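# Place blue spool on a free post, re-seat frame

## Task

Set the blue spool upright and centred on a post that has nothing on it, and return the frame so it sits on its rests. Both must stay in place without any robot holding them; afterwards open the grippers and move the arms away.

## Robot and tools

Setup: three identical i2rt Big YAM arms named arm1, arm2 and arm3. Each has six revolute joints, a two-finger gripper and a wrist camera. Two fixed room cameras, cam_high and cam_low, watch the scene. With joints 1 and 6 at 0 and the hand level and pointing forward, the wrist camera rides on top of the hand, looking toward the fingertips. The hand reaches roughly 1.0 m from the joint 1 axis when fully stretched.

Frames: everything shares one scene frame with its origin on the floor and +z up. The hand point is midway between the fingertips; its z axis runs along the fingers and the fingers open and close along its y axis. Each arm's foot pose is real but never printed, so hand poses depend on it.

execute_actions(actions, cameras): actions is a list holding one action or nothing. An empty list only returns state and images. An action is an object keyed by robot name (arm1, arm2, arm3); under each name goes a single key, joints, an object of absolute joint targets by name (not offsets). Any subset of arms and joints may be given; all named motions begin together and may finish at different moments. Units and ranges:
- joint1_rad, rad, -2.879 to 2.879 (tolerance 0.045): turns the arm about its foot, positive counter-clockwise seen from above; 0 points the arm the way its foot faces.
- joint2_rad, rad, 0 to 3.141 (0.14): shoulder; 0 has the upper arm pointing back, about level; increasing lifts it up then forward.
- joint3_rad, rad, 0 to 3.019 (0.09): elbow; 0 is folded onto the upper arm, larger opens it.
- joint4_rad, rad, -1.692 to 1.57 (0.055): hand pitch, positive tips the fingers up.
- joint5_rad, rad, -1.57 to 1.57 (0.03): hand yaw, positive toward the arm's right.
- joint6_rad, rad, -2.094 to 2.094 (0.035): hand roll, positive clockwise viewed from behind the hand.
- gripper_m, metres, 0 to 0.093 (0.003): gap between fingertips. Each finger pad pushes up to about 50 to 62 N, less on some grippers.
Example: {"arm1": {"joints": {"gripper_m": 0.05}}, "arm2": {"joints": {"joint1_rad": 0.3}}}. cameras is a list of names from arm1_cam_wrist, arm2_cam_wrist, arm3_cam_wrist, cam_high, cam_low, all; omitted, null or ["all"] gives every camera, [] gives none. An unknown key, unknown camera or out-of-range number rejects the whole call and nothing moves. Because joints run at different speeds, the hand can sweep a wide curve between postures.

wait(seconds): 0 to 10 s, commands nothing and returns the same state and images as an empty execute_actions.

zoom_image(camera, region): enlarges part of the latest full image from one camera; region is [x0, y0, x1, y1] in pixels from the top-left, at most 504 by 504.

read_manual(section): returns only licence texts (section "licences"); moves nothing.

finished_scene(scene): pass the current scene number. It ends the scene irreversibly once the last command has been held, reports success, and gives the next task if any. Replying with no tool call ends all remaining scenes. If resuming from a summary, first send an empty execute_actions to learn the scene number and task.

Reading results: joint_positions gives current joint values. joint_status reports how each commanded motion of the last accepted action ended. off_target means it stopped short and may still be pushing. contact_stop or time_out means the joint abandoned its target and holds in place, except that after time_out a joint may keep a target within 0.375, 0.375, 0.113, 0.225, 0.075, 0.3 rad (joints 1 to 6) of where it is and keep pushing, moving on if the path clears; on_its_own lists this. In on_its_own, held at is the held target, not the actual position. To relax a pushing joint, command its reported position. "joint command not followed" (often with a cause line) means a self/inter-arm collision check blocked that arm's joint targets; the gripper part still runs, and blocked joints show not_followed and may be retried with each later action until valid targets are given. An empty call never shows that line. Tiny target changes may not move a joint. Joints carrying a load slowly sag. Leaving a joint or arm out of an action does not stop it pushing toward an older target.

Heat: holding loads, including during thinking, warms motors. MOTOR HOT appears from 85 °C; at 100 °C the arm and its gripper go limp and fall (OVER-TEMPERATURE FAULT), and unfinished keys read limit_stop_at_motor_heat, so resend targets. Some heat persists into later scenes.

Cautions: the robot holds the last command while you think. The arms act independently and never wait for each other. The arms do not stop on contact and can push hard, so avoid jamming. A hard squeeze between two arms fails and ends the run; hard impacts may too. No state line reports arm-to-arm contact, and the collision check can be late and ignores fingers, gripper housings and wrist cameras. Contact via objects does not count. Never knock anything off the work area or onto the floor. Objects may occasionally be nudged by outside pushes. Avoid drops, slips and slams, release everything, and retract the arms before finishing.

Each tool is called as a command line: name --argument value for each argument, lists and objects as JSON in quotes; but a table of rows of numbers goes row by row, as --pt "numbers of a row", without its own name.

## Session

I'll start by looking at the scene.

execute_actions --actions '[]'

Scene clock: 0.00 s.
Motor temperatures (°C, as the motors report them): arm1=[25 26 28 27 27 27] | arm2=[25 25 27 25 26 27] | arm3=[26 24 28 27 27 25]
arm1.joint_positions: joint1_rad=-0.209 joint2_rad=+0.549 joint3_rad=+1.413 joint4_rad=-1.199 joint5_rad=+0.108 joint6_rad=+0.055 gripper_m=+0.095
arm1.joint_status: not commanded
arm1.hand: x=+1.2379 y=+0.0731 z=+1.4322 quat_wxyz=(-0.101, +0.804, -0.155, -0.565) (m; scene frame)
arm2.joint_positions: joint1_rad=+0.428 joint2_rad=+0.634 joint3_rad=+1.457 joint4_rad=-1.287 joint5_rad=-0.043 joint6_rad=-0.226 gripper_m=+0.094
arm2.joint_status: not commanded
arm2.hand: x=-0.5215 y=+1.1358 z=+1.3887 quat_wxyz=(-0.489, -0.139, -0.839, +0.195) (m; scene frame)
arm3.joint_positions: joint1_rad=-0.019 joint2_rad=+0.447 joint3_rad=+1.331 joint4_rad=-1.269 joint5_rad=+0.187 joint6_rad=-0.475 gripper_m=+0.094
arm3.joint_status: not commanded
arm3.hand: x=-0.6123 y=-1.1100 z=+1.3691 quat_wxyz=(-0.551, +0.544, -0.626, -0.088) (m; scene frame)
pictures: arm1_cam_wrist, arm2_cam_wrist, arm3_cam_wrist, cam_high, cam_low
Images, in order (width x height): arm1_cam_wrist 504x504, arm2_cam_wrist 504x504, arm3_cam_wrist 504x504, cam_high 672x504, cam_low 672x504.

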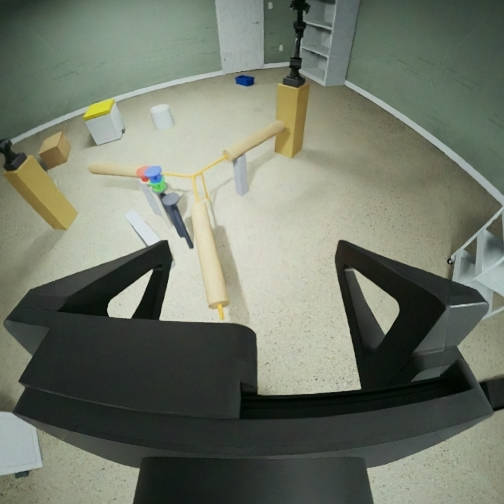

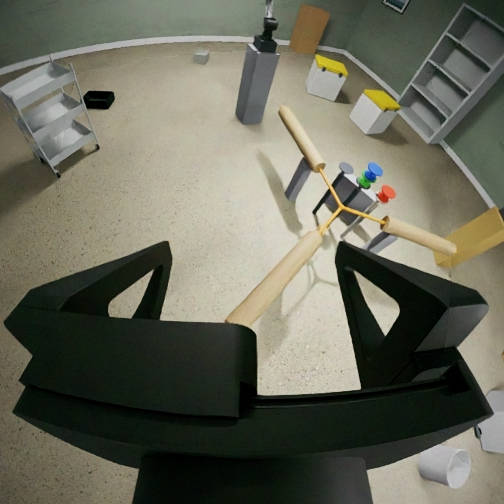

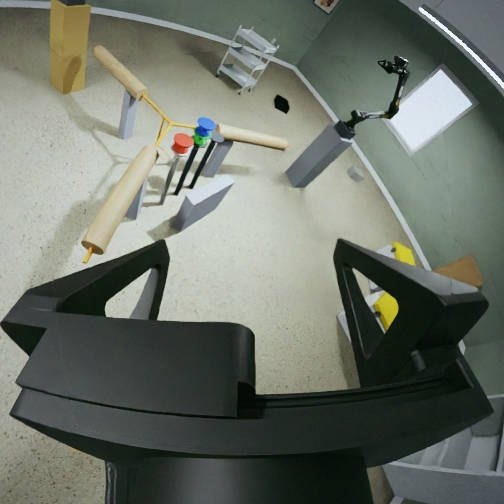

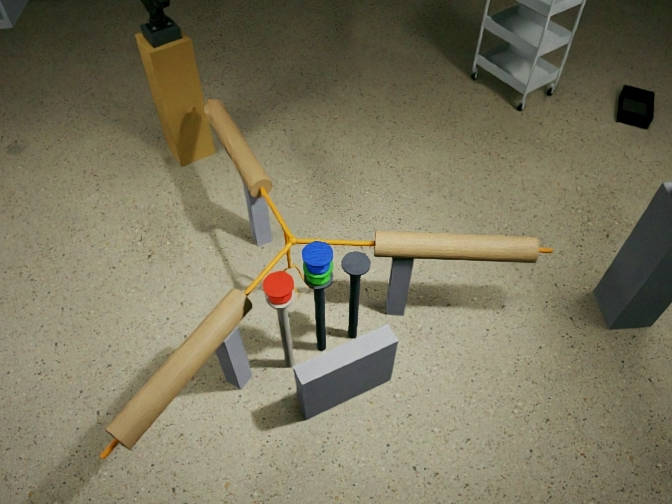

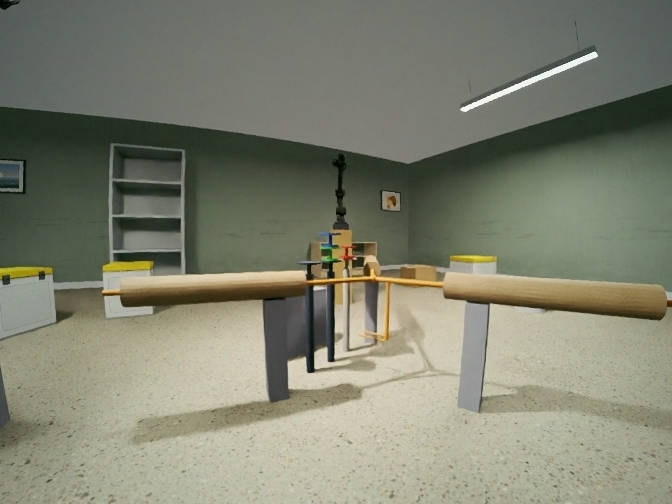

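zoom_image --camera "cam_high" --region '[200, 170, 440, 410]'

zoom_image --camera "cam_low" --region '[240, 200, 460, 420]'

zoom_image --camera "arm2_cam_wrist" --region '[260, 100, 460, 300]'

zoom_image --camera "arm3_cam_wrist" --region '[70, 40, 300, 270]'

zoom_image --camera "arm1_cam_wrist" --region '[80, 110, 300, 330]'

Region (200, 170, 440, 410) of cam_high's 672x504 image, scaled by 2.100, with more detail than that image has.

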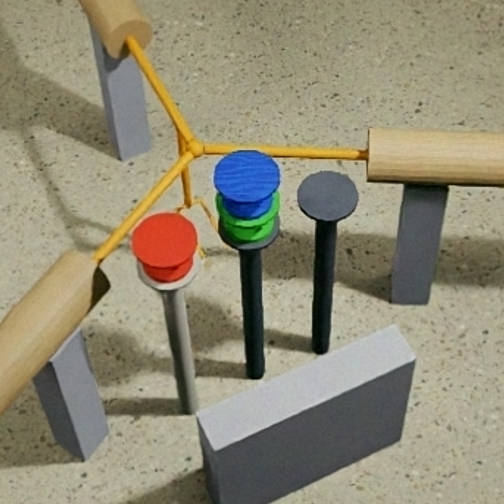

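Region (240, 200, 460, 420) of cam_low's 672x504 image, scaled by 2.291, with more detail than that image has.

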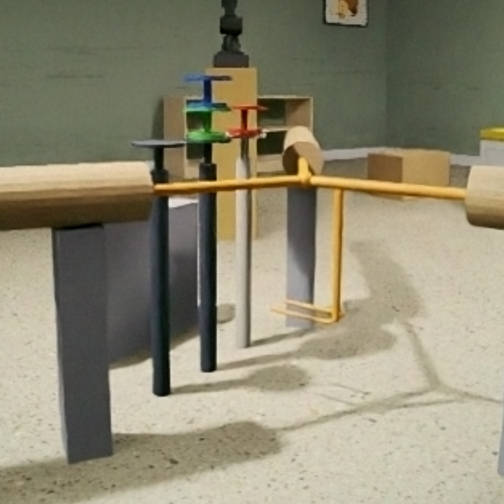

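Region (260, 100, 460, 300) of arm2_cam_wrist's 504x504 image, scaled by 2.520, with more detail than that image has.

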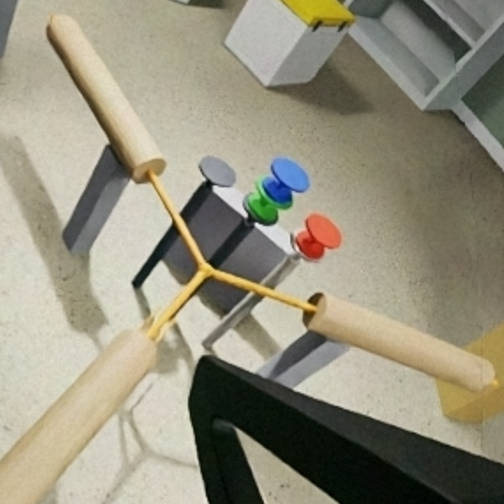

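Region (70, 40, 300, 270) of arm3_cam_wrist's 504x504 image, scaled by 2.191, with more detail than that image has.

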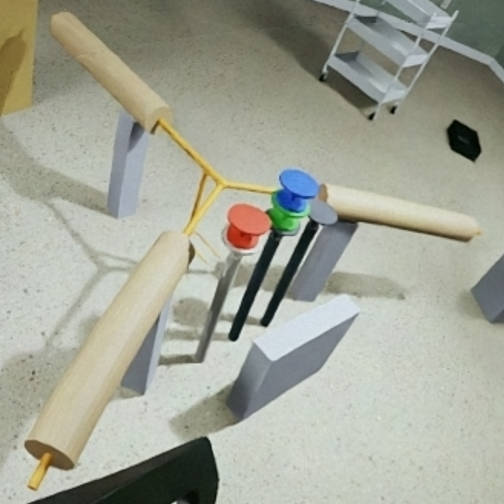

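Region (80, 110, 300, 330) of arm1_cam_wrist's 504x504 image, scaled by 2.291, with more detail than that image has.

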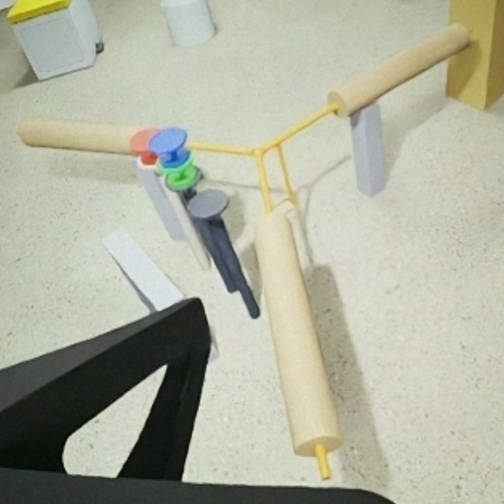

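execute_actions --actions '[{"arm1": {"joints": {"joint1_rad": 0.083, "joint2_rad": 1.984, "joint3_rad": 0.885, "joint4_rad": -0.472, "joint5_rad": 0.0, "joint6_rad": 0.0, "gripper_m": 0.09}}, "arm2": {"joints": {"joint1_rad": 0.475, "joint2_rad": 1.877, "joint3_rad": 0.812, "joint4_rad": -0.506, "joint5_rad": 0.0, "joint6_rad": 0.0, "gripper_m": 0.09}}, "arm3": {"joints": {"joint1_rad": 0.45, "joint2_rad": 2.145, "joint3_rad": 1.342, "joint4_rad": -0.768, "joint5_rad": 0.0, "joint6_rad": 0.0, "gripper_m": 0.09}}}]'

Scene clock: 122.07 s.
Motor temperatures (°C, as the motors report them): arm1=[25 26 37 27 27 27] | arm2=[25 25 34 25 26 27] | arm3=[26 25 35 27 27 25]
arm1.joint_positions: joint1_rad=+0.081 joint2_rad=+1.983 joint3_rad=+0.885 joint4_rad=-0.486 joint5_rad=+0.001 joint6_rad=+0.008 gripper_m=+0.090
arm1.joint_status: all done
arm1.hand: x=+1.0459 y=-0.0150 z=+0.6975 quat_wxyz=(+0.000, +1.000, +0.015, +0.015) (m; scene frame)
arm2.joint_positions: joint1_rad=+0.468 joint2_rad=+1.877 joint3_rad=+0.801 joint4_rad=-0.516 joint5_rad=-0.005 joint6_rad=-0.009 gripper_m=+0.090
arm2.joint_status: all done
arm2.hand: x=-0.4034 y=+1.0595 z=+0.6980 quat_wxyz=(+0.011, -0.265, -0.964, +0.000) (m; scene frame)
arm3.joint_positions: joint1_rad=+0.448 joint2_rad=+2.143 joint3_rad=+1.331 joint4_rad=-0.775 joint5_rad=+0.001 joint6_rad=-0.011 gripper_m=+0.090
arm3.joint_status: all done
arm3.hand: x=-0.7103 y=-0.7142 z=+0.6952 quat_wxyz=(+0.009, +0.702, -0.712, +0.009) (m; scene frame)
pictures: arm1_cam_wrist, arm2_cam_wrist, arm3_cam_wrist, cam_high, cam_low
Images, in order (width x height): arm1_cam_wrist 504x504, arm2_cam_wrist 504x504, arm3_cam_wrist 504x504, cam_high 672x504, cam_low 672x504.

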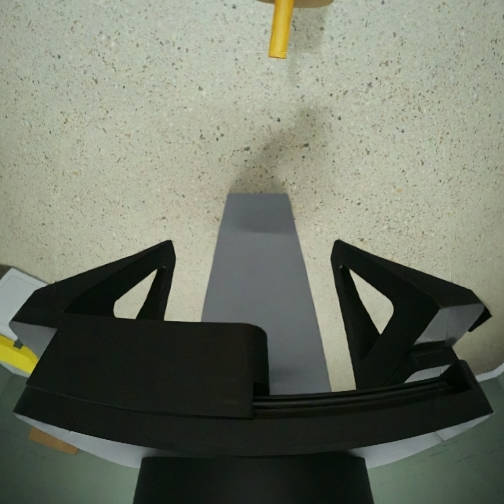

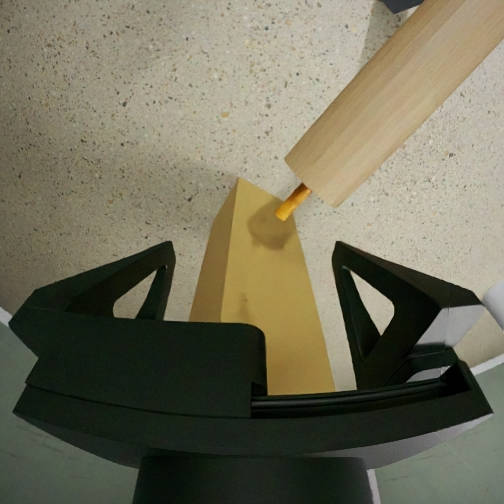

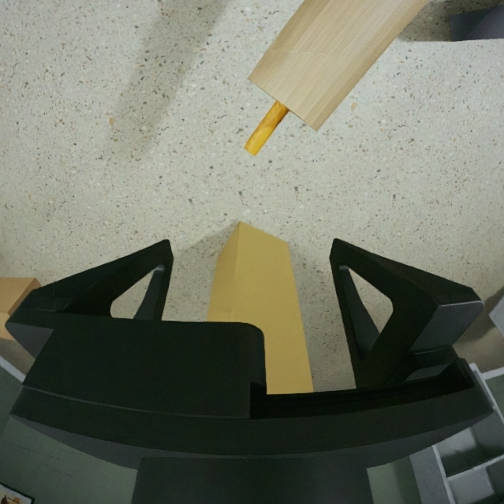

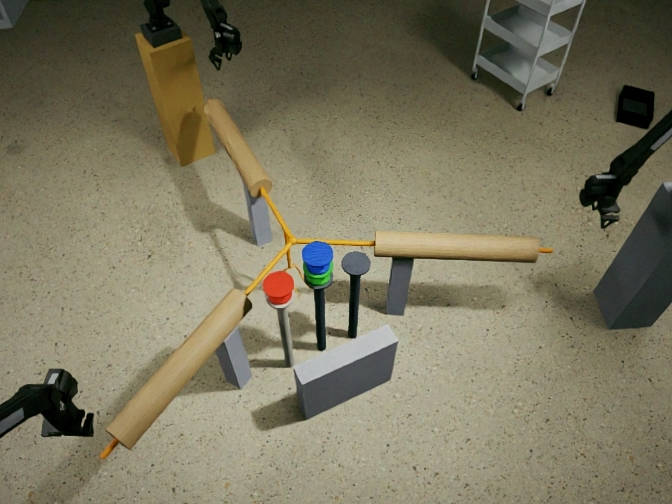

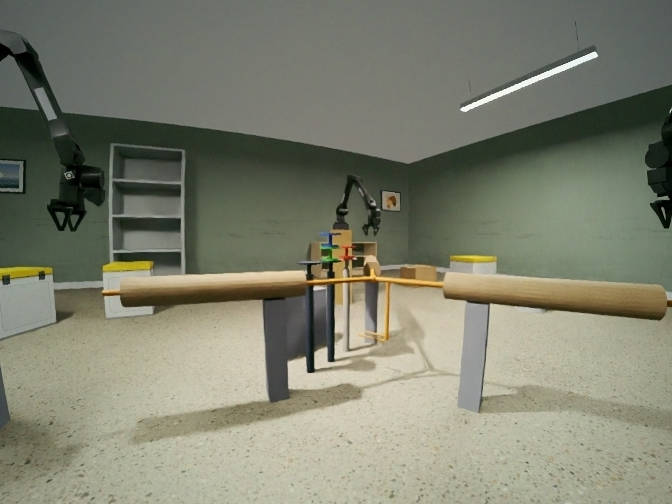

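zoom_image --camera "arm1_cam_wrist" --region '[150, 0, 400, 250]'

zoom_image --camera "arm2_cam_wrist" --region '[150, 50, 400, 300]'

zoom_image --camera "arm3_cam_wrist" --region '[150, 0, 400, 250]'

Region (150, 0, 400, 250) of arm1_cam_wrist's 504x504 image, scaled by 2.016, with more detail than that image has.

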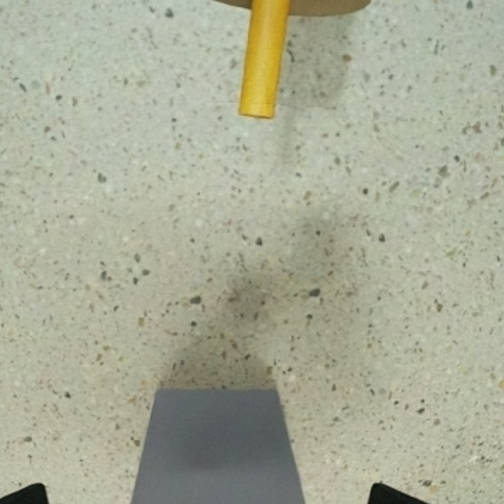

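Region (150, 50, 400, 300) of arm2_cam_wrist's 504x504 image, scaled by 2.016, with more detail than that image has.

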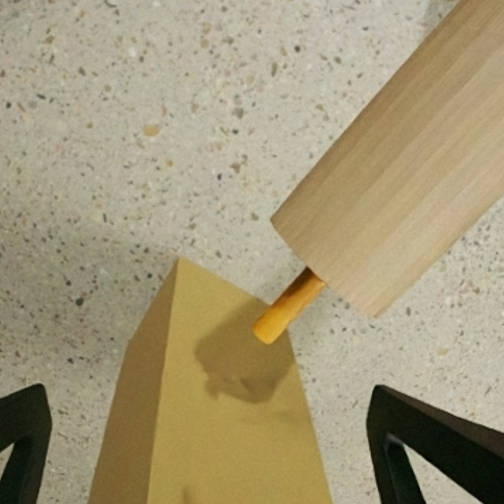

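Region (150, 0, 400, 250) of arm3_cam_wrist's 504x504 image, scaled by 2.016, with more detail than that image has.

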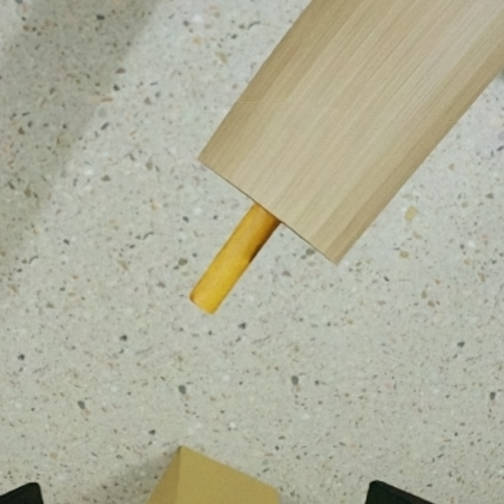

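execute_actions --actions '[{"arm1": {"joints": {"joint1_rad": 0.005, "joint2_rad": 2.403, "joint3_rad": 1.305, "joint4_rad": -0.445, "joint5_rad": 0.0, "joint6_rad": 0.054, "gripper_m": 0.07}}, "arm2": {"joints": {"joint1_rad": 0.187, "joint2_rad": 2.196, "joint3_rad": 0.55, "joint4_rad": 0.088, "joint5_rad": 0.0, "joint6_rad": 0.31, "gripper_m": 0.07}}, "arm3": {"joints": {"joint1_rad": 0.415, "joint2_rad": 2.367, "joint3_rad": 1.345, "joint4_rad": -0.526, "joint5_rad": 0.0, "joint6_rad": 0.556, "gripper_m": 0.07}}}]'

Scene clock: 242.10 s.
Motor temperatures (°C, as the motors report them): arm1=[25 31 33 27 27 27] | arm2=[25 28 32 25 26 27] | arm3=[26 32 34 27 27 25]
arm1.joint_positions: joint1_rad=-0.001 joint2_rad=+2.399 joint3_rad=+1.277 joint4_rad=-0.454 joint5_rad=+0.001 joint6_rad=+0.046 gripper_m=+0.070
arm1.joint_status: all done
arm1.hand: x=+0.9436 y=+0.0226 z=+0.5775 quat_wxyz=(+0.000, +0.999, -0.045, +0.011) (m; scene frame)
arm2.joint_positions: joint1_rad=+0.181 joint2_rad=+2.201 joint3_rad=+0.552 joint4_rad=+0.078 joint5_rad=-0.001 joint6_rad=+0.300 gripper_m=+0.070
arm2.joint_status: all done
arm2.hand: x=-0.5446 y=+1.0539 z=+0.5793 quat_wxyz=(-0.001, -0.537, -0.844, +0.004) (m; scene frame)
arm3.joint_positions: joint1_rad=+0.420 joint2_rad=+2.371 joint3_rad=+1.332 joint4_rad=-0.537 joint5_rad=+0.001 joint6_rad=+0.544 gripper_m=+0.070
arm3.joint_status: all done
arm3.hand: x=-0.6958 y=-0.7255 z=+0.5766 quat_wxyz=(+0.003, +0.468, -0.884, +0.006) (m; scene frame)
pictures: arm1_cam_wrist, arm2_cam_wrist, arm3_cam_wrist, cam_high, cam_low
Images, in order (width x height): arm1_cam_wrist 504x504, arm2_cam_wrist 504x504, arm3_cam_wrist 504x504, cam_high 672x504, cam_low 672x504.

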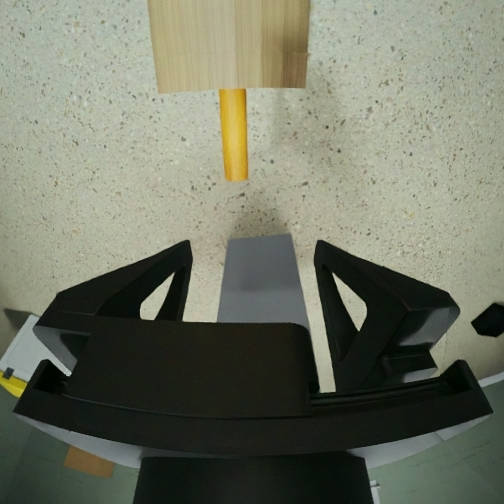

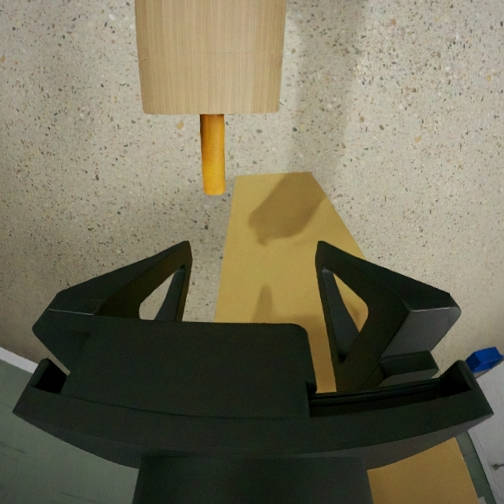

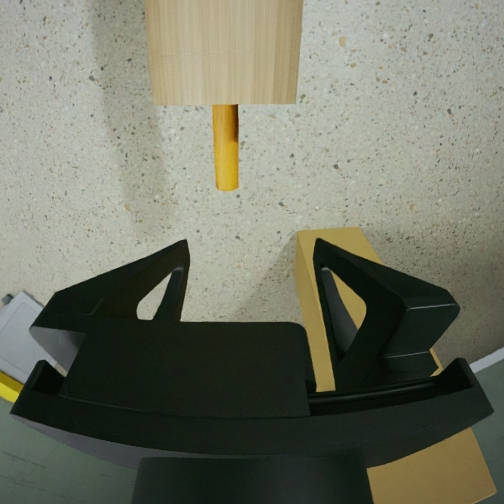

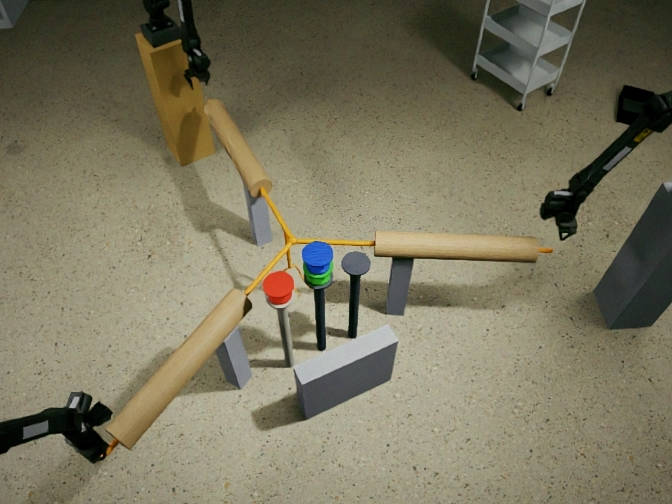

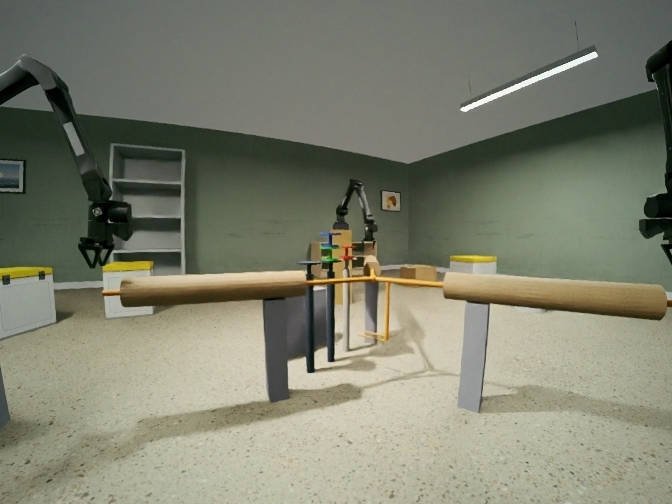

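execute_actions --actions '[{"arm1": {"joints": {"joint1_rad": 0.024, "joint2_rad": 2.547, "joint3_rad": 1.46, "joint4_rad": -0.436, "joint5_rad": 0.0, "joint6_rad": 0.087, "gripper_m": 0.07}}, "arm2": {"joints": {"joint1_rad": 0.255, "joint2_rad": 2.366, "joint3_rad": 0.72, "joint4_rad": 0.099, "joint5_rad": 0.0, "joint6_rad": 0.39, "gripper_m": 0.07}}, "arm3": {"joints": {"joint1_rad": 0.424, "joint2_rad": 2.515, "joint3_rad": 1.512, "joint4_rad": -0.527, "joint5_rad": 0.0, "joint6_rad": 0.575, "gripper_m": 0.07}}}]'

Scene clock: 311.40 s.
Motor temperatures (°C, as the motors report them): arm1=[25 34 34 27 27 27] | arm2=[25 28 30 25 26 27] | arm3=[26 34 33 27 27 25]
arm1.joint_positions: joint1_rad=+0.021 joint2_rad=+2.535 joint3_rad=+1.440 joint4_rad=-0.445 joint5_rad=+0.001 joint6_rad=+0.079 gripper_m=+0.070
arm1.joint_status: all done
arm1.hand: x=+0.9010 y=+0.0124 z=+0.5358 quat_wxyz=(+0.001, +0.999, -0.051, -0.007) (m; scene frame)
arm2.joint_positions: joint1_rad=+0.256 joint2_rad=+2.361 joint3_rad=+0.721 joint4_rad=+0.093 joint5_rad=-0.001 joint6_rad=+0.380 gripper_m=+0.070
arm2.joint_status: all done
arm2.hand: x=-0.4957 y=+1.0347 z=+0.5313 quat_wxyz=(-0.012, -0.539, -0.842, +0.006) (m; scene frame)
arm3.joint_positions: joint1_rad=+0.420 joint2_rad=+2.503 joint3_rad=+1.487 joint4_rad=-0.533 joint5_rad=+0.001 joint6_rad=+0.563 gripper_m=+0.070
arm3.joint_status: all done
arm3.hand: x=-0.6937 y=-0.6859 z=+0.5371 quat_wxyz=(-0.004, +0.459, -0.888, -0.006) (m; scene frame)
pictures: arm1_cam_wrist, arm2_cam_wrist, arm3_cam_wrist, cam_high, cam_low
Images, in order (width x height): arm1_cam_wrist 504x504, arm2_cam_wrist 504x504, arm3_cam_wrist 504x504, cam_high 672x504, cam_low 672x504.

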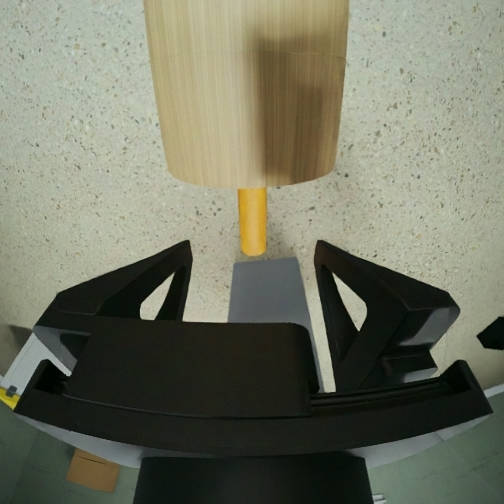

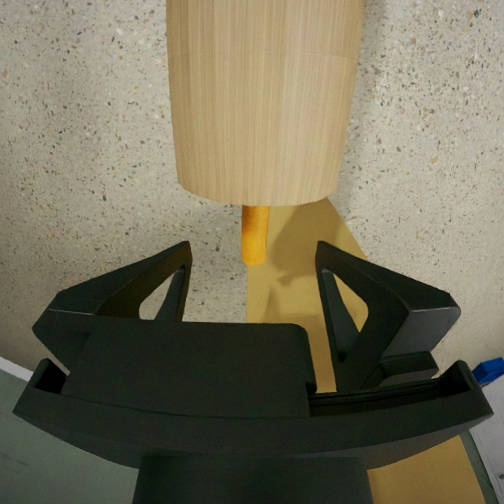

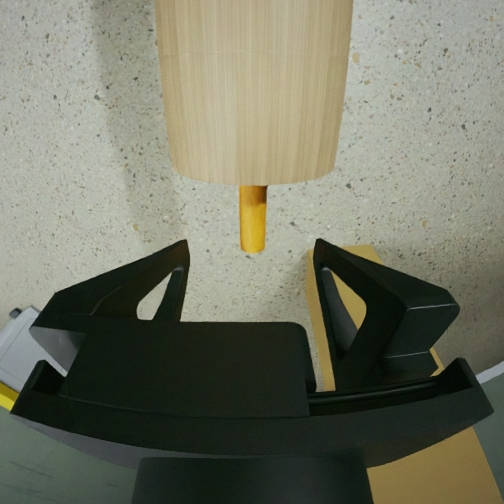

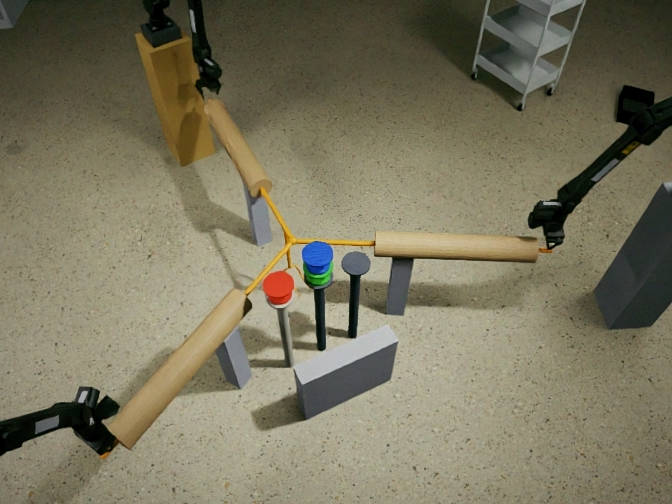

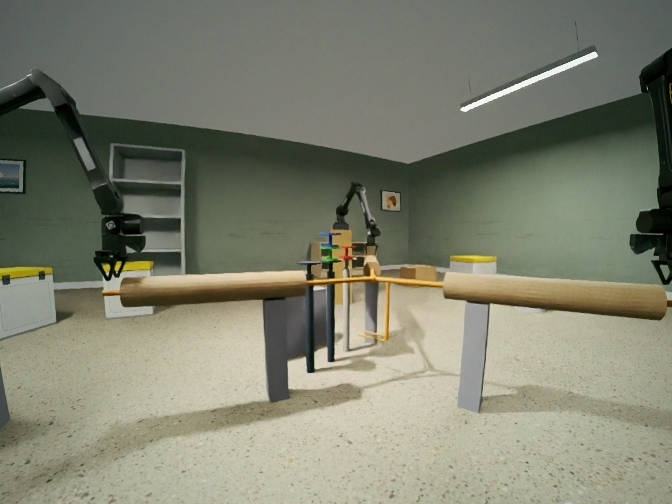

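zoom_image --camera "cam_low" --region '[60, 200, 200, 340]'

zoom_image --camera "cam_high" --region '[480, 180, 620, 320]'

Region (60, 200, 200, 340) of cam_low's 672x504 image, scaled by 3.600, with more detail than that image has.

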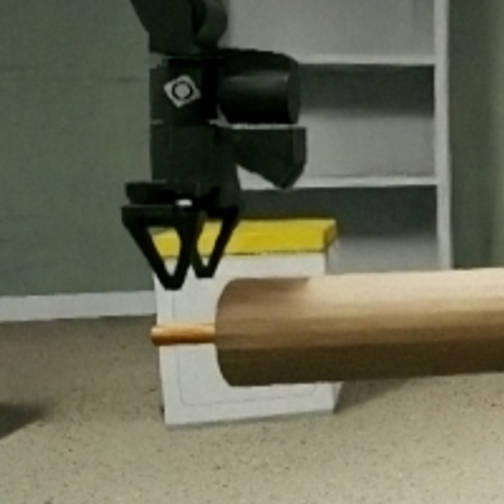

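Region (480, 180, 620, 320) of cam_high's 672x504 image, scaled by 3.600, with more detail than that image has.

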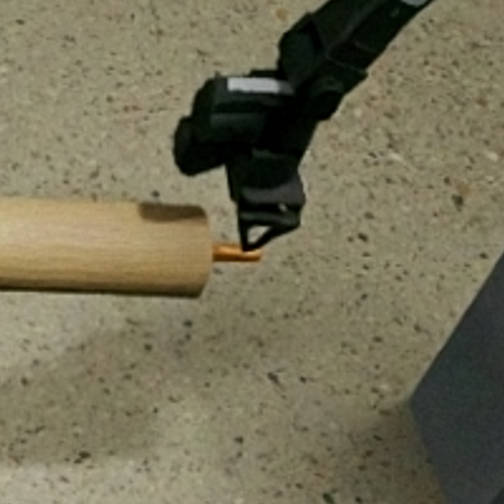

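execute_actions --actions '[{"arm1": {"joints": {"joint1_rad": 0.024, "joint2_rad": 2.684, "joint3_rad": 1.543, "joint4_rad": -0.397, "joint5_rad": 0.0, "joint6_rad": 0.087, "gripper_m": 0.07}}, "arm2": {"joints": {"joint1_rad": 0.275, "joint2_rad": 2.542, "joint3_rad": 0.79, "joint4_rad": 0.183, "joint5_rad": 0.0, "joint6_rad": 0.41, "gripper_m": 0.07}}, "arm3": {"joints": {"joint1_rad": 0.426, "joint2_rad": 2.649, "joint3_rad": 1.587, "joint4_rad": -0.48, "joint5_rad": 0.0, "joint6_rad": 0.575, "gripper_m": 0.07}}}]'

zoom_image --camera "cam_low" --region '[60, 200, 200, 340]'

Scene clock: 339.93 s.
Motor temperatures (°C, as the motors report them): arm1=[25 36 34 27 27 27] | arm2=[25 28 30 25 26 27] | arm3=[26 35 34 27 27 25]
arm1.joint_positions: joint1_rad=+0.022 joint2_rad=+2.684 joint3_rad=+1.525 joint4_rad=-0.409 joint5_rad=-0.002 joint6_rad=+0.079 gripper_m=+0.070
arm1.joint_status: all done
arm1.hand: x=+0.9115 y=+0.0108 z=+0.4713 quat_wxyz=(+0.002, +0.999, -0.050, +0.007) (m; scene frame)
arm2.joint_positions: joint1_rad=+0.268 joint2_rad=+2.548 joint3_rad=+0.789 joint4_rad=+0.173 joint5_rad=-0.001 joint6_rad=+0.402 gripper_m=+0.070
arm2.joint_status: all done
arm2.hand: x=-0.5075 y=+1.0501 z=+0.4743 quat_wxyz=(+0.007, -0.543, -0.840, +0.003) (m; scene frame)
arm3.joint_positions: joint1_rad=+0.421 joint2_rad=+2.649 joint3_rad=+1.569 joint4_rad=-0.489 joint5_rad=-0.002 joint6_rad=+0.568 gripper_m=+0.070
arm3.joint_status: all done
arm3.hand: x=-0.6952 y=-0.6916 z=+0.4729 quat_wxyz=(+0.003, +0.457, -0.889, +0.003) (m; scene frame)
pictures: arm1_cam_wrist, arm2_cam_wrist, arm3_cam_wrist, cam_high, cam_low
Images, in order (width x height): arm1_cam_wrist 504x504, arm2_cam_wrist 504x504, arm3_cam_wrist 504x504, cam_high 672x504, cam_low 672x504.

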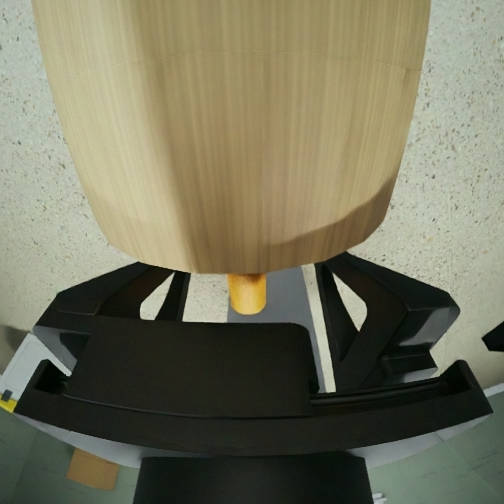

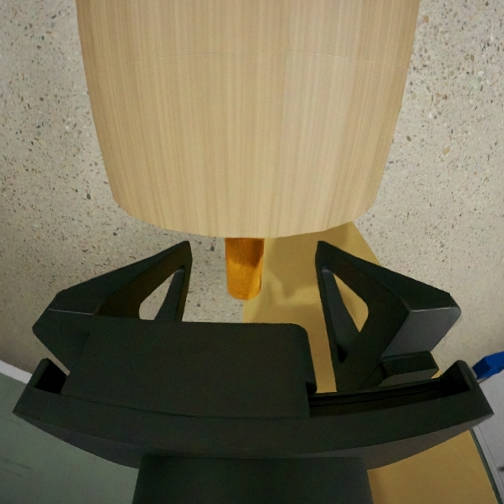

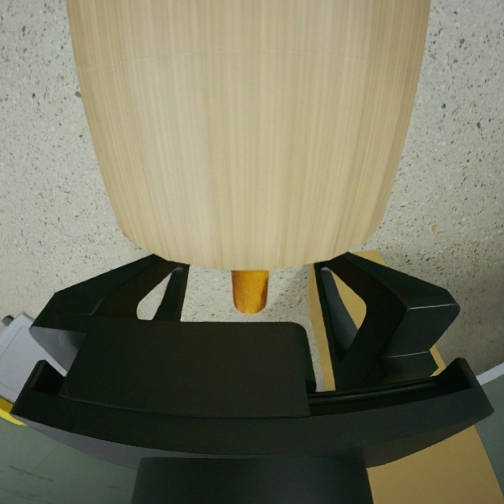

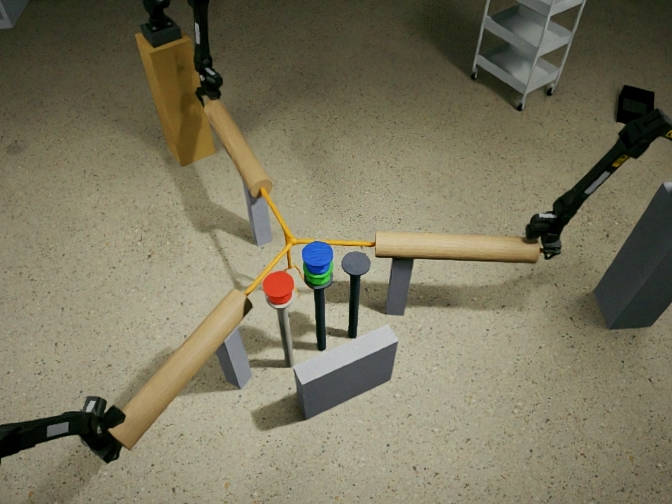

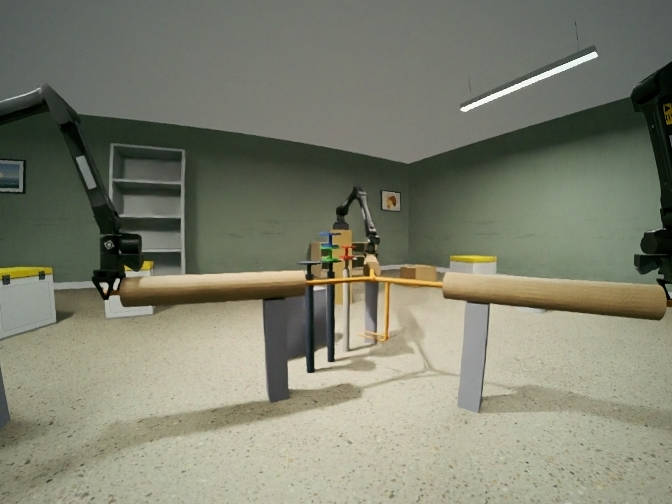

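Region (60, 200, 200, 340) of cam_low's 672x504 image, scaled by 3.600, with more detail than that image has.

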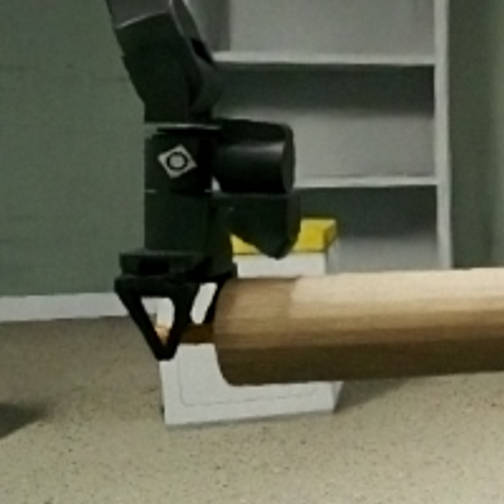

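execute_actions --actions '[{"arm1": {"joints": {"gripper_m": 0.0}}, "arm2": {"joints": {"gripper_m": 0.0}}, "arm3": {"joints": {"gripper_m": 0.0}}}]'

Scene clock: 346.70 s.
Motor temperatures (°C, as the motors report them): arm1=[25 36 34 27 27 27] | arm2=[25 28 30 25 26 27] | arm3=[26 35 34 27 27 25]
arm1.joint_positions: joint1_rad=+0.022 joint2_rad=+2.684 joint3_rad=+1.525 joint4_rad=-0.407 joint5_rad=-0.002 joint6_rad=+0.070 gripper_m=+0.020
arm1.joint_status: gripper_m off_target (ended at +0.020, target +0.000)
arm1.hand: x=+0.9108 y=+0.0108 z=+0.4714 quat_wxyz=(+0.002, +0.999, -0.046, +0.006) (m; scene frame)
arm2.joint_positions: joint1_rad=+0.270 joint2_rad=+2.548 joint3_rad=+0.789 joint4_rad=+0.175 joint5_rad=-0.005 joint6_rad=+0.407 gripper_m=+0.019
arm2.joint_status: gripper_m off_target (ended at +0.019, target +0.000)
arm2.hand: x=-0.5063 y=+1.0504 z=+0.4743 quat_wxyz=(+0.005, -0.544, -0.839, +0.002) (m; scene frame)
arm3.joint_positions: joint1_rad=+0.421 joint2_rad=+2.649 joint3_rad=+1.569 joint4_rad=-0.489 joint5_rad=+0.003 joint6_rad=+0.569 gripper_m=+0.019
arm3.joint_status: gripper_m off_target (ended at +0.019, target +0.000)
arm3.hand: x=-0.6943 y=-0.6916 z=+0.4729 quat_wxyz=(+0.001, +0.457, -0.889, +0.004) (m; scene frame)
pictures: arm1_cam_wrist, arm2_cam_wrist, arm3_cam_wrist, cam_high, cam_low
Images, in order (width x height): arm1_cam_wrist 504x504, arm2_cam_wrist 504x504, arm3_cam_wrist 504x504, cam_high 672x504, cam_low 672x504.

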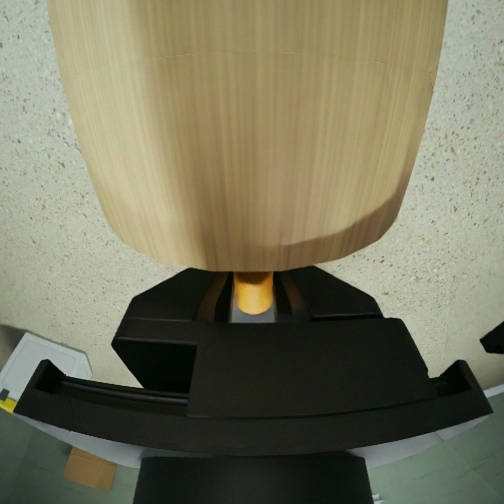

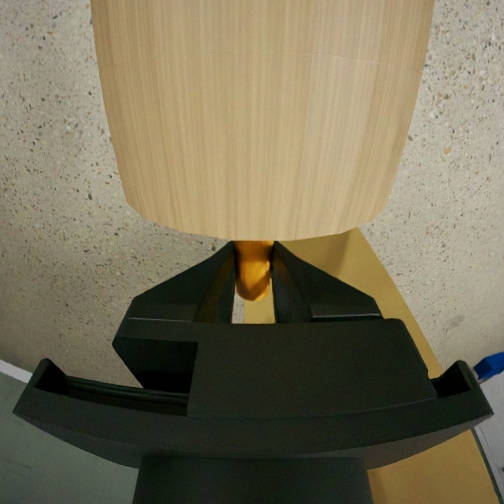

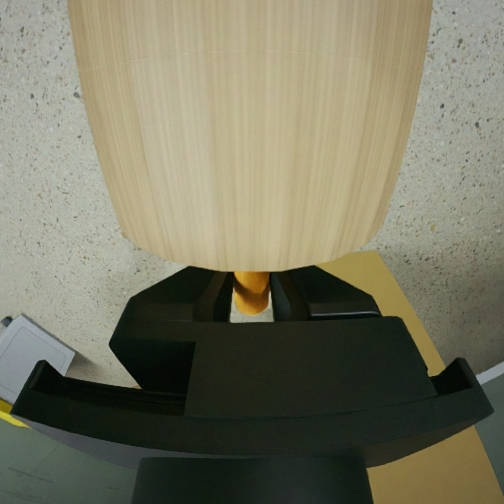

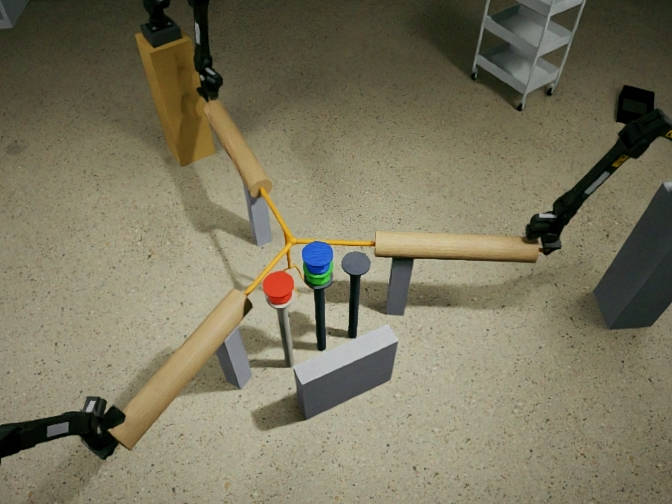

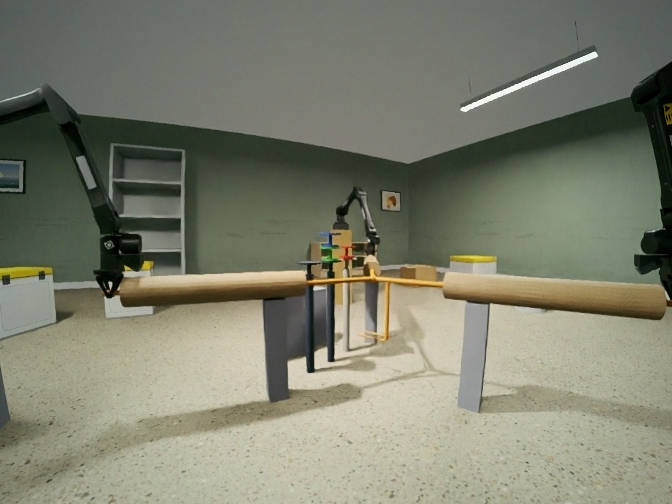

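execute_actions --actions '[{"arm1": {"joints": {"joint2_rad": 2.5646, "joint3_rad": 1.46, "joint4_rad": -0.44}}, "arm2": {"joints": {"joint2_rad": 2.3869, "joint3_rad": 0.7064, "joint4_rad": 0.104}}, "arm3": {"joints": {"joint2_rad": 2.534, "joint3_rad": 1.513, "joint4_rad": -0.528}}}]' --cameras '["cam_low", "cam_high"]'

Scene clock: 442.40 s.
Motor temperatures (°C, as the motors report them): arm1=[25 39 34 27 27 27] | arm2=[25 29 29 25 26 27] | arm3=[26 38 33 27 27 25]
arm1.joint_positions: joint1_rad=+0.024 joint2_rad=+2.597 joint3_rad=+1.463 joint4_rad=-0.427 joint5_rad=+0.001 joint6_rad=+0.069 gripper_m=+0.020
arm1.joint_status: all done
arm1.hand: x=+0.9104 y=+0.0102 z=+0.5073 quat_wxyz=(+0.001, +0.999, -0.044, +0.003) (m; scene frame)
arm2.joint_positions: joint1_rad=+0.270 joint2_rad=+2.399 joint3_rad=+0.709 joint4_rad=+0.109 joint5_rad=-0.003 joint6_rad=+0.408 gripper_m=+0.019
arm2.joint_status: all done
arm2.hand: x=-0.5063 y=+1.0506 z=+0.5209 quat_wxyz=(+0.004, -0.545, -0.839, +0.003) (m; scene frame)
arm3.joint_positions: joint1_rad=+0.422 joint2_rad=+2.556 joint3_rad=+1.513 joint4_rad=-0.524 joint5_rad=+0.001 joint6_rad=+0.568 gripper_m=+0.019
arm3.joint_status: all done
arm3.hand: x=-0.6953 y=-0.6910 z=+0.5133 quat_wxyz=(+0.001, +0.458, -0.889, +0.002) (m; scene frame)
pictures: cam_high, cam_low
Images, in order (width x height): cam_high 672x504, cam_low 672x504.

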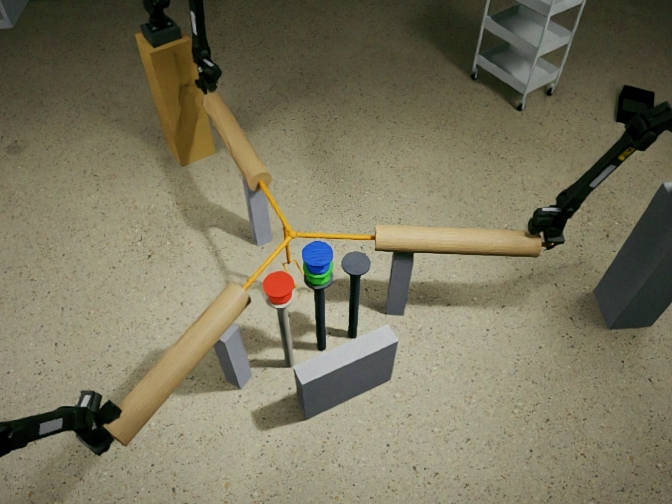

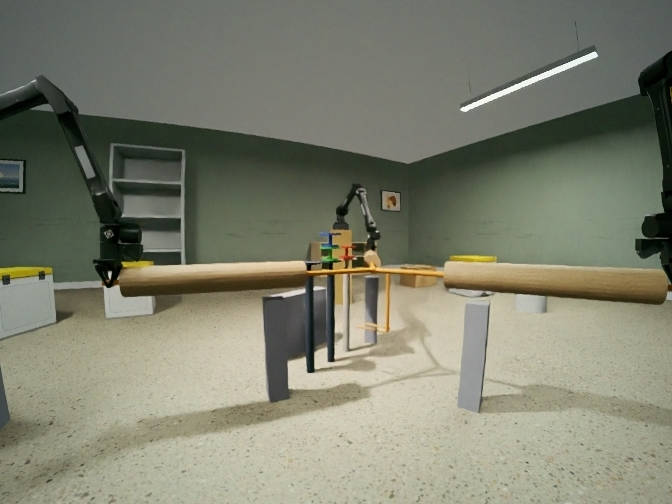

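execute_actions --actions '[{"arm1": {"joints": {"joint2_rad": 2.416, "joint3_rad": 1.392, "joint4_rad": -0.508}}, "arm2": {"joints": {"joint2_rad": 2.202, "joint3_rad": 0.641, "joint4_rad": -0.014}}, "arm3": {"joints": {"joint2_rad": 2.401, "joint3_rad": 1.455, "joint4_rad": -0.599}}}]' --cameras '[]'

execute_actions --actions '[{"arm1": {"joints": {"joint2_rad": 2.304, "joint3_rad": 1.349, "joint4_rad": -0.577}}, "arm2": {"joints": {"joint1_rad": 0.266, "joint2_rad": 2.021, "joint3_rad": 0.596, "joint4_rad": -0.151, "joint6_rad": 0.402}}, "arm3": {"joints": {"joint2_rad": 2.296, "joint3_rad": 1.422, "joint4_rad": -0.671}}}]' --cameras '[]'

execute_actions --actions '[{"arm1": {"joints": {"joint2_rad": 2.197, "joint3_rad": 1.323, "joint4_rad": -0.658}}, "arm2": {"joints": {"joint1_rad": 0.264, "joint2_rad": 1.837, "joint3_rad": 0.575, "joint4_rad": -0.313, "joint6_rad": 0.40}}, "arm3": {"joints": {"joint2_rad": 2.197, "joint3_rad": 1.406, "joint4_rad": -0.754}}}]' --cameras '["cam_low", "cam_high"]'

Scene clock: 453.20 s.
Motor temperatures (°C, as the motors report them): arm1=[25 40 34 27 27 27] | arm2=[25 29 29 25 26 27] | arm3=[26 39 33 27 27 25]
arm1.joint_positions: joint1_rad=+0.024 joint2_rad=+2.446 joint3_rad=+1.388 joint4_rad=-0.500 joint5_rad=-0.001 joint6_rad=+0.070 gripper_m=+0.020
arm1.joint_status: all done
arm1.hand: x=+0.9081 y=+0.0101 z=+0.5726 quat_wxyz=(+0.001, +0.999, -0.044, +0.002) (m; scene frame)
arm2.joint_positions: joint1_rad=+0.270 joint2_rad=+2.215 joint3_rad=+0.639 joint4_rad=-0.009 joint5_rad=-0.003 joint6_rad=+0.409 gripper_m=+0.019
arm2.joint_status: all done
arm2.hand: x=-0.5072 y=+1.0520 z=+0.5741 quat_wxyz=(+0.007, -0.545, -0.838, +0.002) (m; scene frame)
arm3.joint_positions: joint1_rad=+0.428 joint2_rad=+2.418 joint3_rad=+1.452 joint4_rad=-0.599 joint5_rad=+0.001 joint6_rad=+0.574 gripper_m=+0.019
arm3.joint_status: all done
arm3.hand: x=-0.6984 y=-0.6894 z=+0.5759 quat_wxyz=(+0.000, +0.458, -0.889, +0.002) (m; scene frame)
pictures: none
No camera images: the call's "cameras" was empty. Leave "cameras" out to get every camera's image.

Scene clock: 454.07 s.
Motor temperatures (°C, as the motors report them): arm1=[25 41 34 27 27 27] | arm2=[25 29 29 25 26 27] | arm3=[26 39 33 27 27 25]
arm1.joint_positions: joint1_rad=+0.024 joint2_rad=+2.338 joint3_rad=+1.345 joint4_rad=-0.569 joint5_rad=-0.001 joint6_rad=+0.070 gripper_m=+0.020
arm1.joint_status: all done
arm1.hand: x=+0.9092 y=+0.0101 z=+0.6208 quat_wxyz=(+0.001, +0.999, -0.044, +0.004) (m; scene frame)
arm2.joint_positions: joint1_rad=+0.269 joint2_rad=+2.033 joint3_rad=+0.592 joint4_rad=-0.144 joint5_rad=-0.002 joint6_rad=+0.409 gripper_m=+0.019
arm2.joint_status: all done
arm2.hand: x=-0.5071 y=+1.0523 z=+0.6241 quat_wxyz=(+0.006, -0.545, -0.838, +0.003) (m; scene frame)
arm3.joint_positions: joint1_rad=+0.428 joint2_rad=+2.316 joint3_rad=+1.420 joint4_rad=-0.670 joint5_rad=+0.000 joint6_rad=+0.574 gripper_m=+0.019
arm3.joint_status: all done
arm3.hand: x=-0.6984 y=-0.6896 z=+0.6246 quat_wxyz=(+0.001, +0.458, -0.889, +0.002) (m; scene frame)
pictures: none
No camera images: the call's "cameras" was empty. Leave "cameras" out to get every camera's image.

Scene clock: 455.00 s.
Motor temperatures (°C, as the motors report them): arm1=[25 41 34 27 27 27] | arm2=[25 29 29 25 26 27] | arm3=[26 39 33 27 27 25]
arm1.joint_positions: joint1_rad=+0.024 joint2_rad=+2.229 joint3_rad=+1.318 joint4_rad=-0.650 joint5_rad=-0.001 joint6_rad=+0.070 gripper_m=+0.020
arm1.joint_status: all done
arm1.hand: x=+0.9096 y=+0.0102 z=+0.6711 quat_wxyz=(+0.001, +0.999, -0.044, +0.004) (m; scene frame)
arm2.joint_positions: joint1_rad=+0.269 joint2_rad=+1.848 joint3_rad=+0.570 joint4_rad=-0.306 joint5_rad=-0.001 joint6_rad=+0.409 gripper_m=+0.019
arm2.joint_status: all done
arm2.hand: x=-0.5070 y=+1.0527 z=+0.6741 quat_wxyz=(+0.006, -0.545, -0.838, +0.003) (m; scene frame)
arm3.joint_positions: joint1_rad=+0.428 joint2_rad=+2.215 joint3_rad=+1.404 joint4_rad=-0.753 joint5_rad=-0.001 joint6_rad=+0.574 gripper_m=+0.019
arm3.joint_status: all done
arm3.hand: x=-0.6987 y=-0.6893 z=+0.6755 quat_wxyz=(+0.001, +0.458, -0.889, +0.001) (m; scene frame)
pictures: cam_high, cam_low
Images, in order (width x height): cam_high 672x504, cam_low 672x504.

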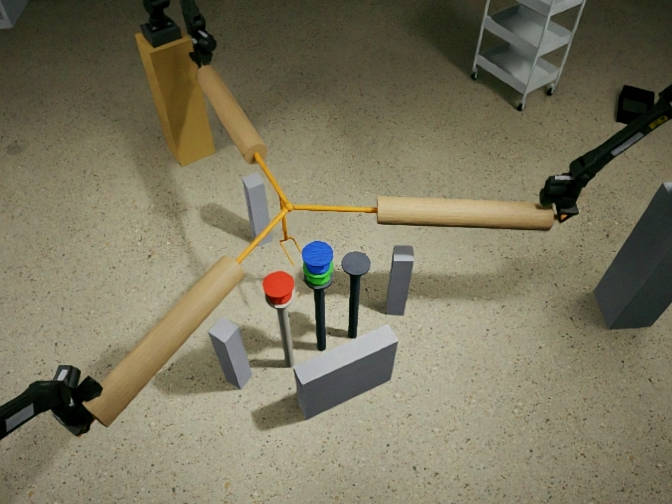

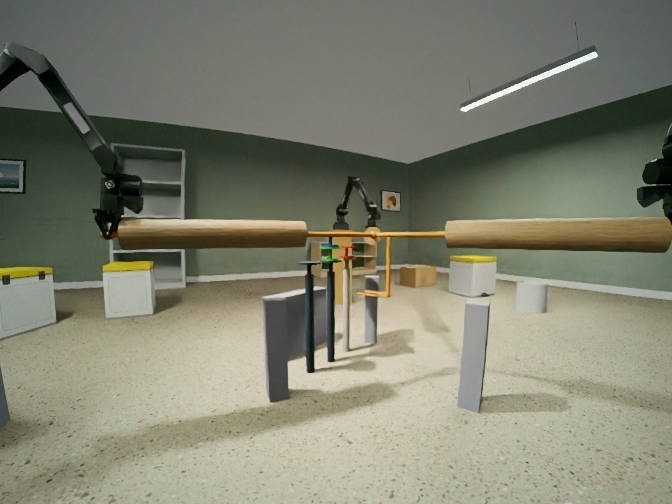

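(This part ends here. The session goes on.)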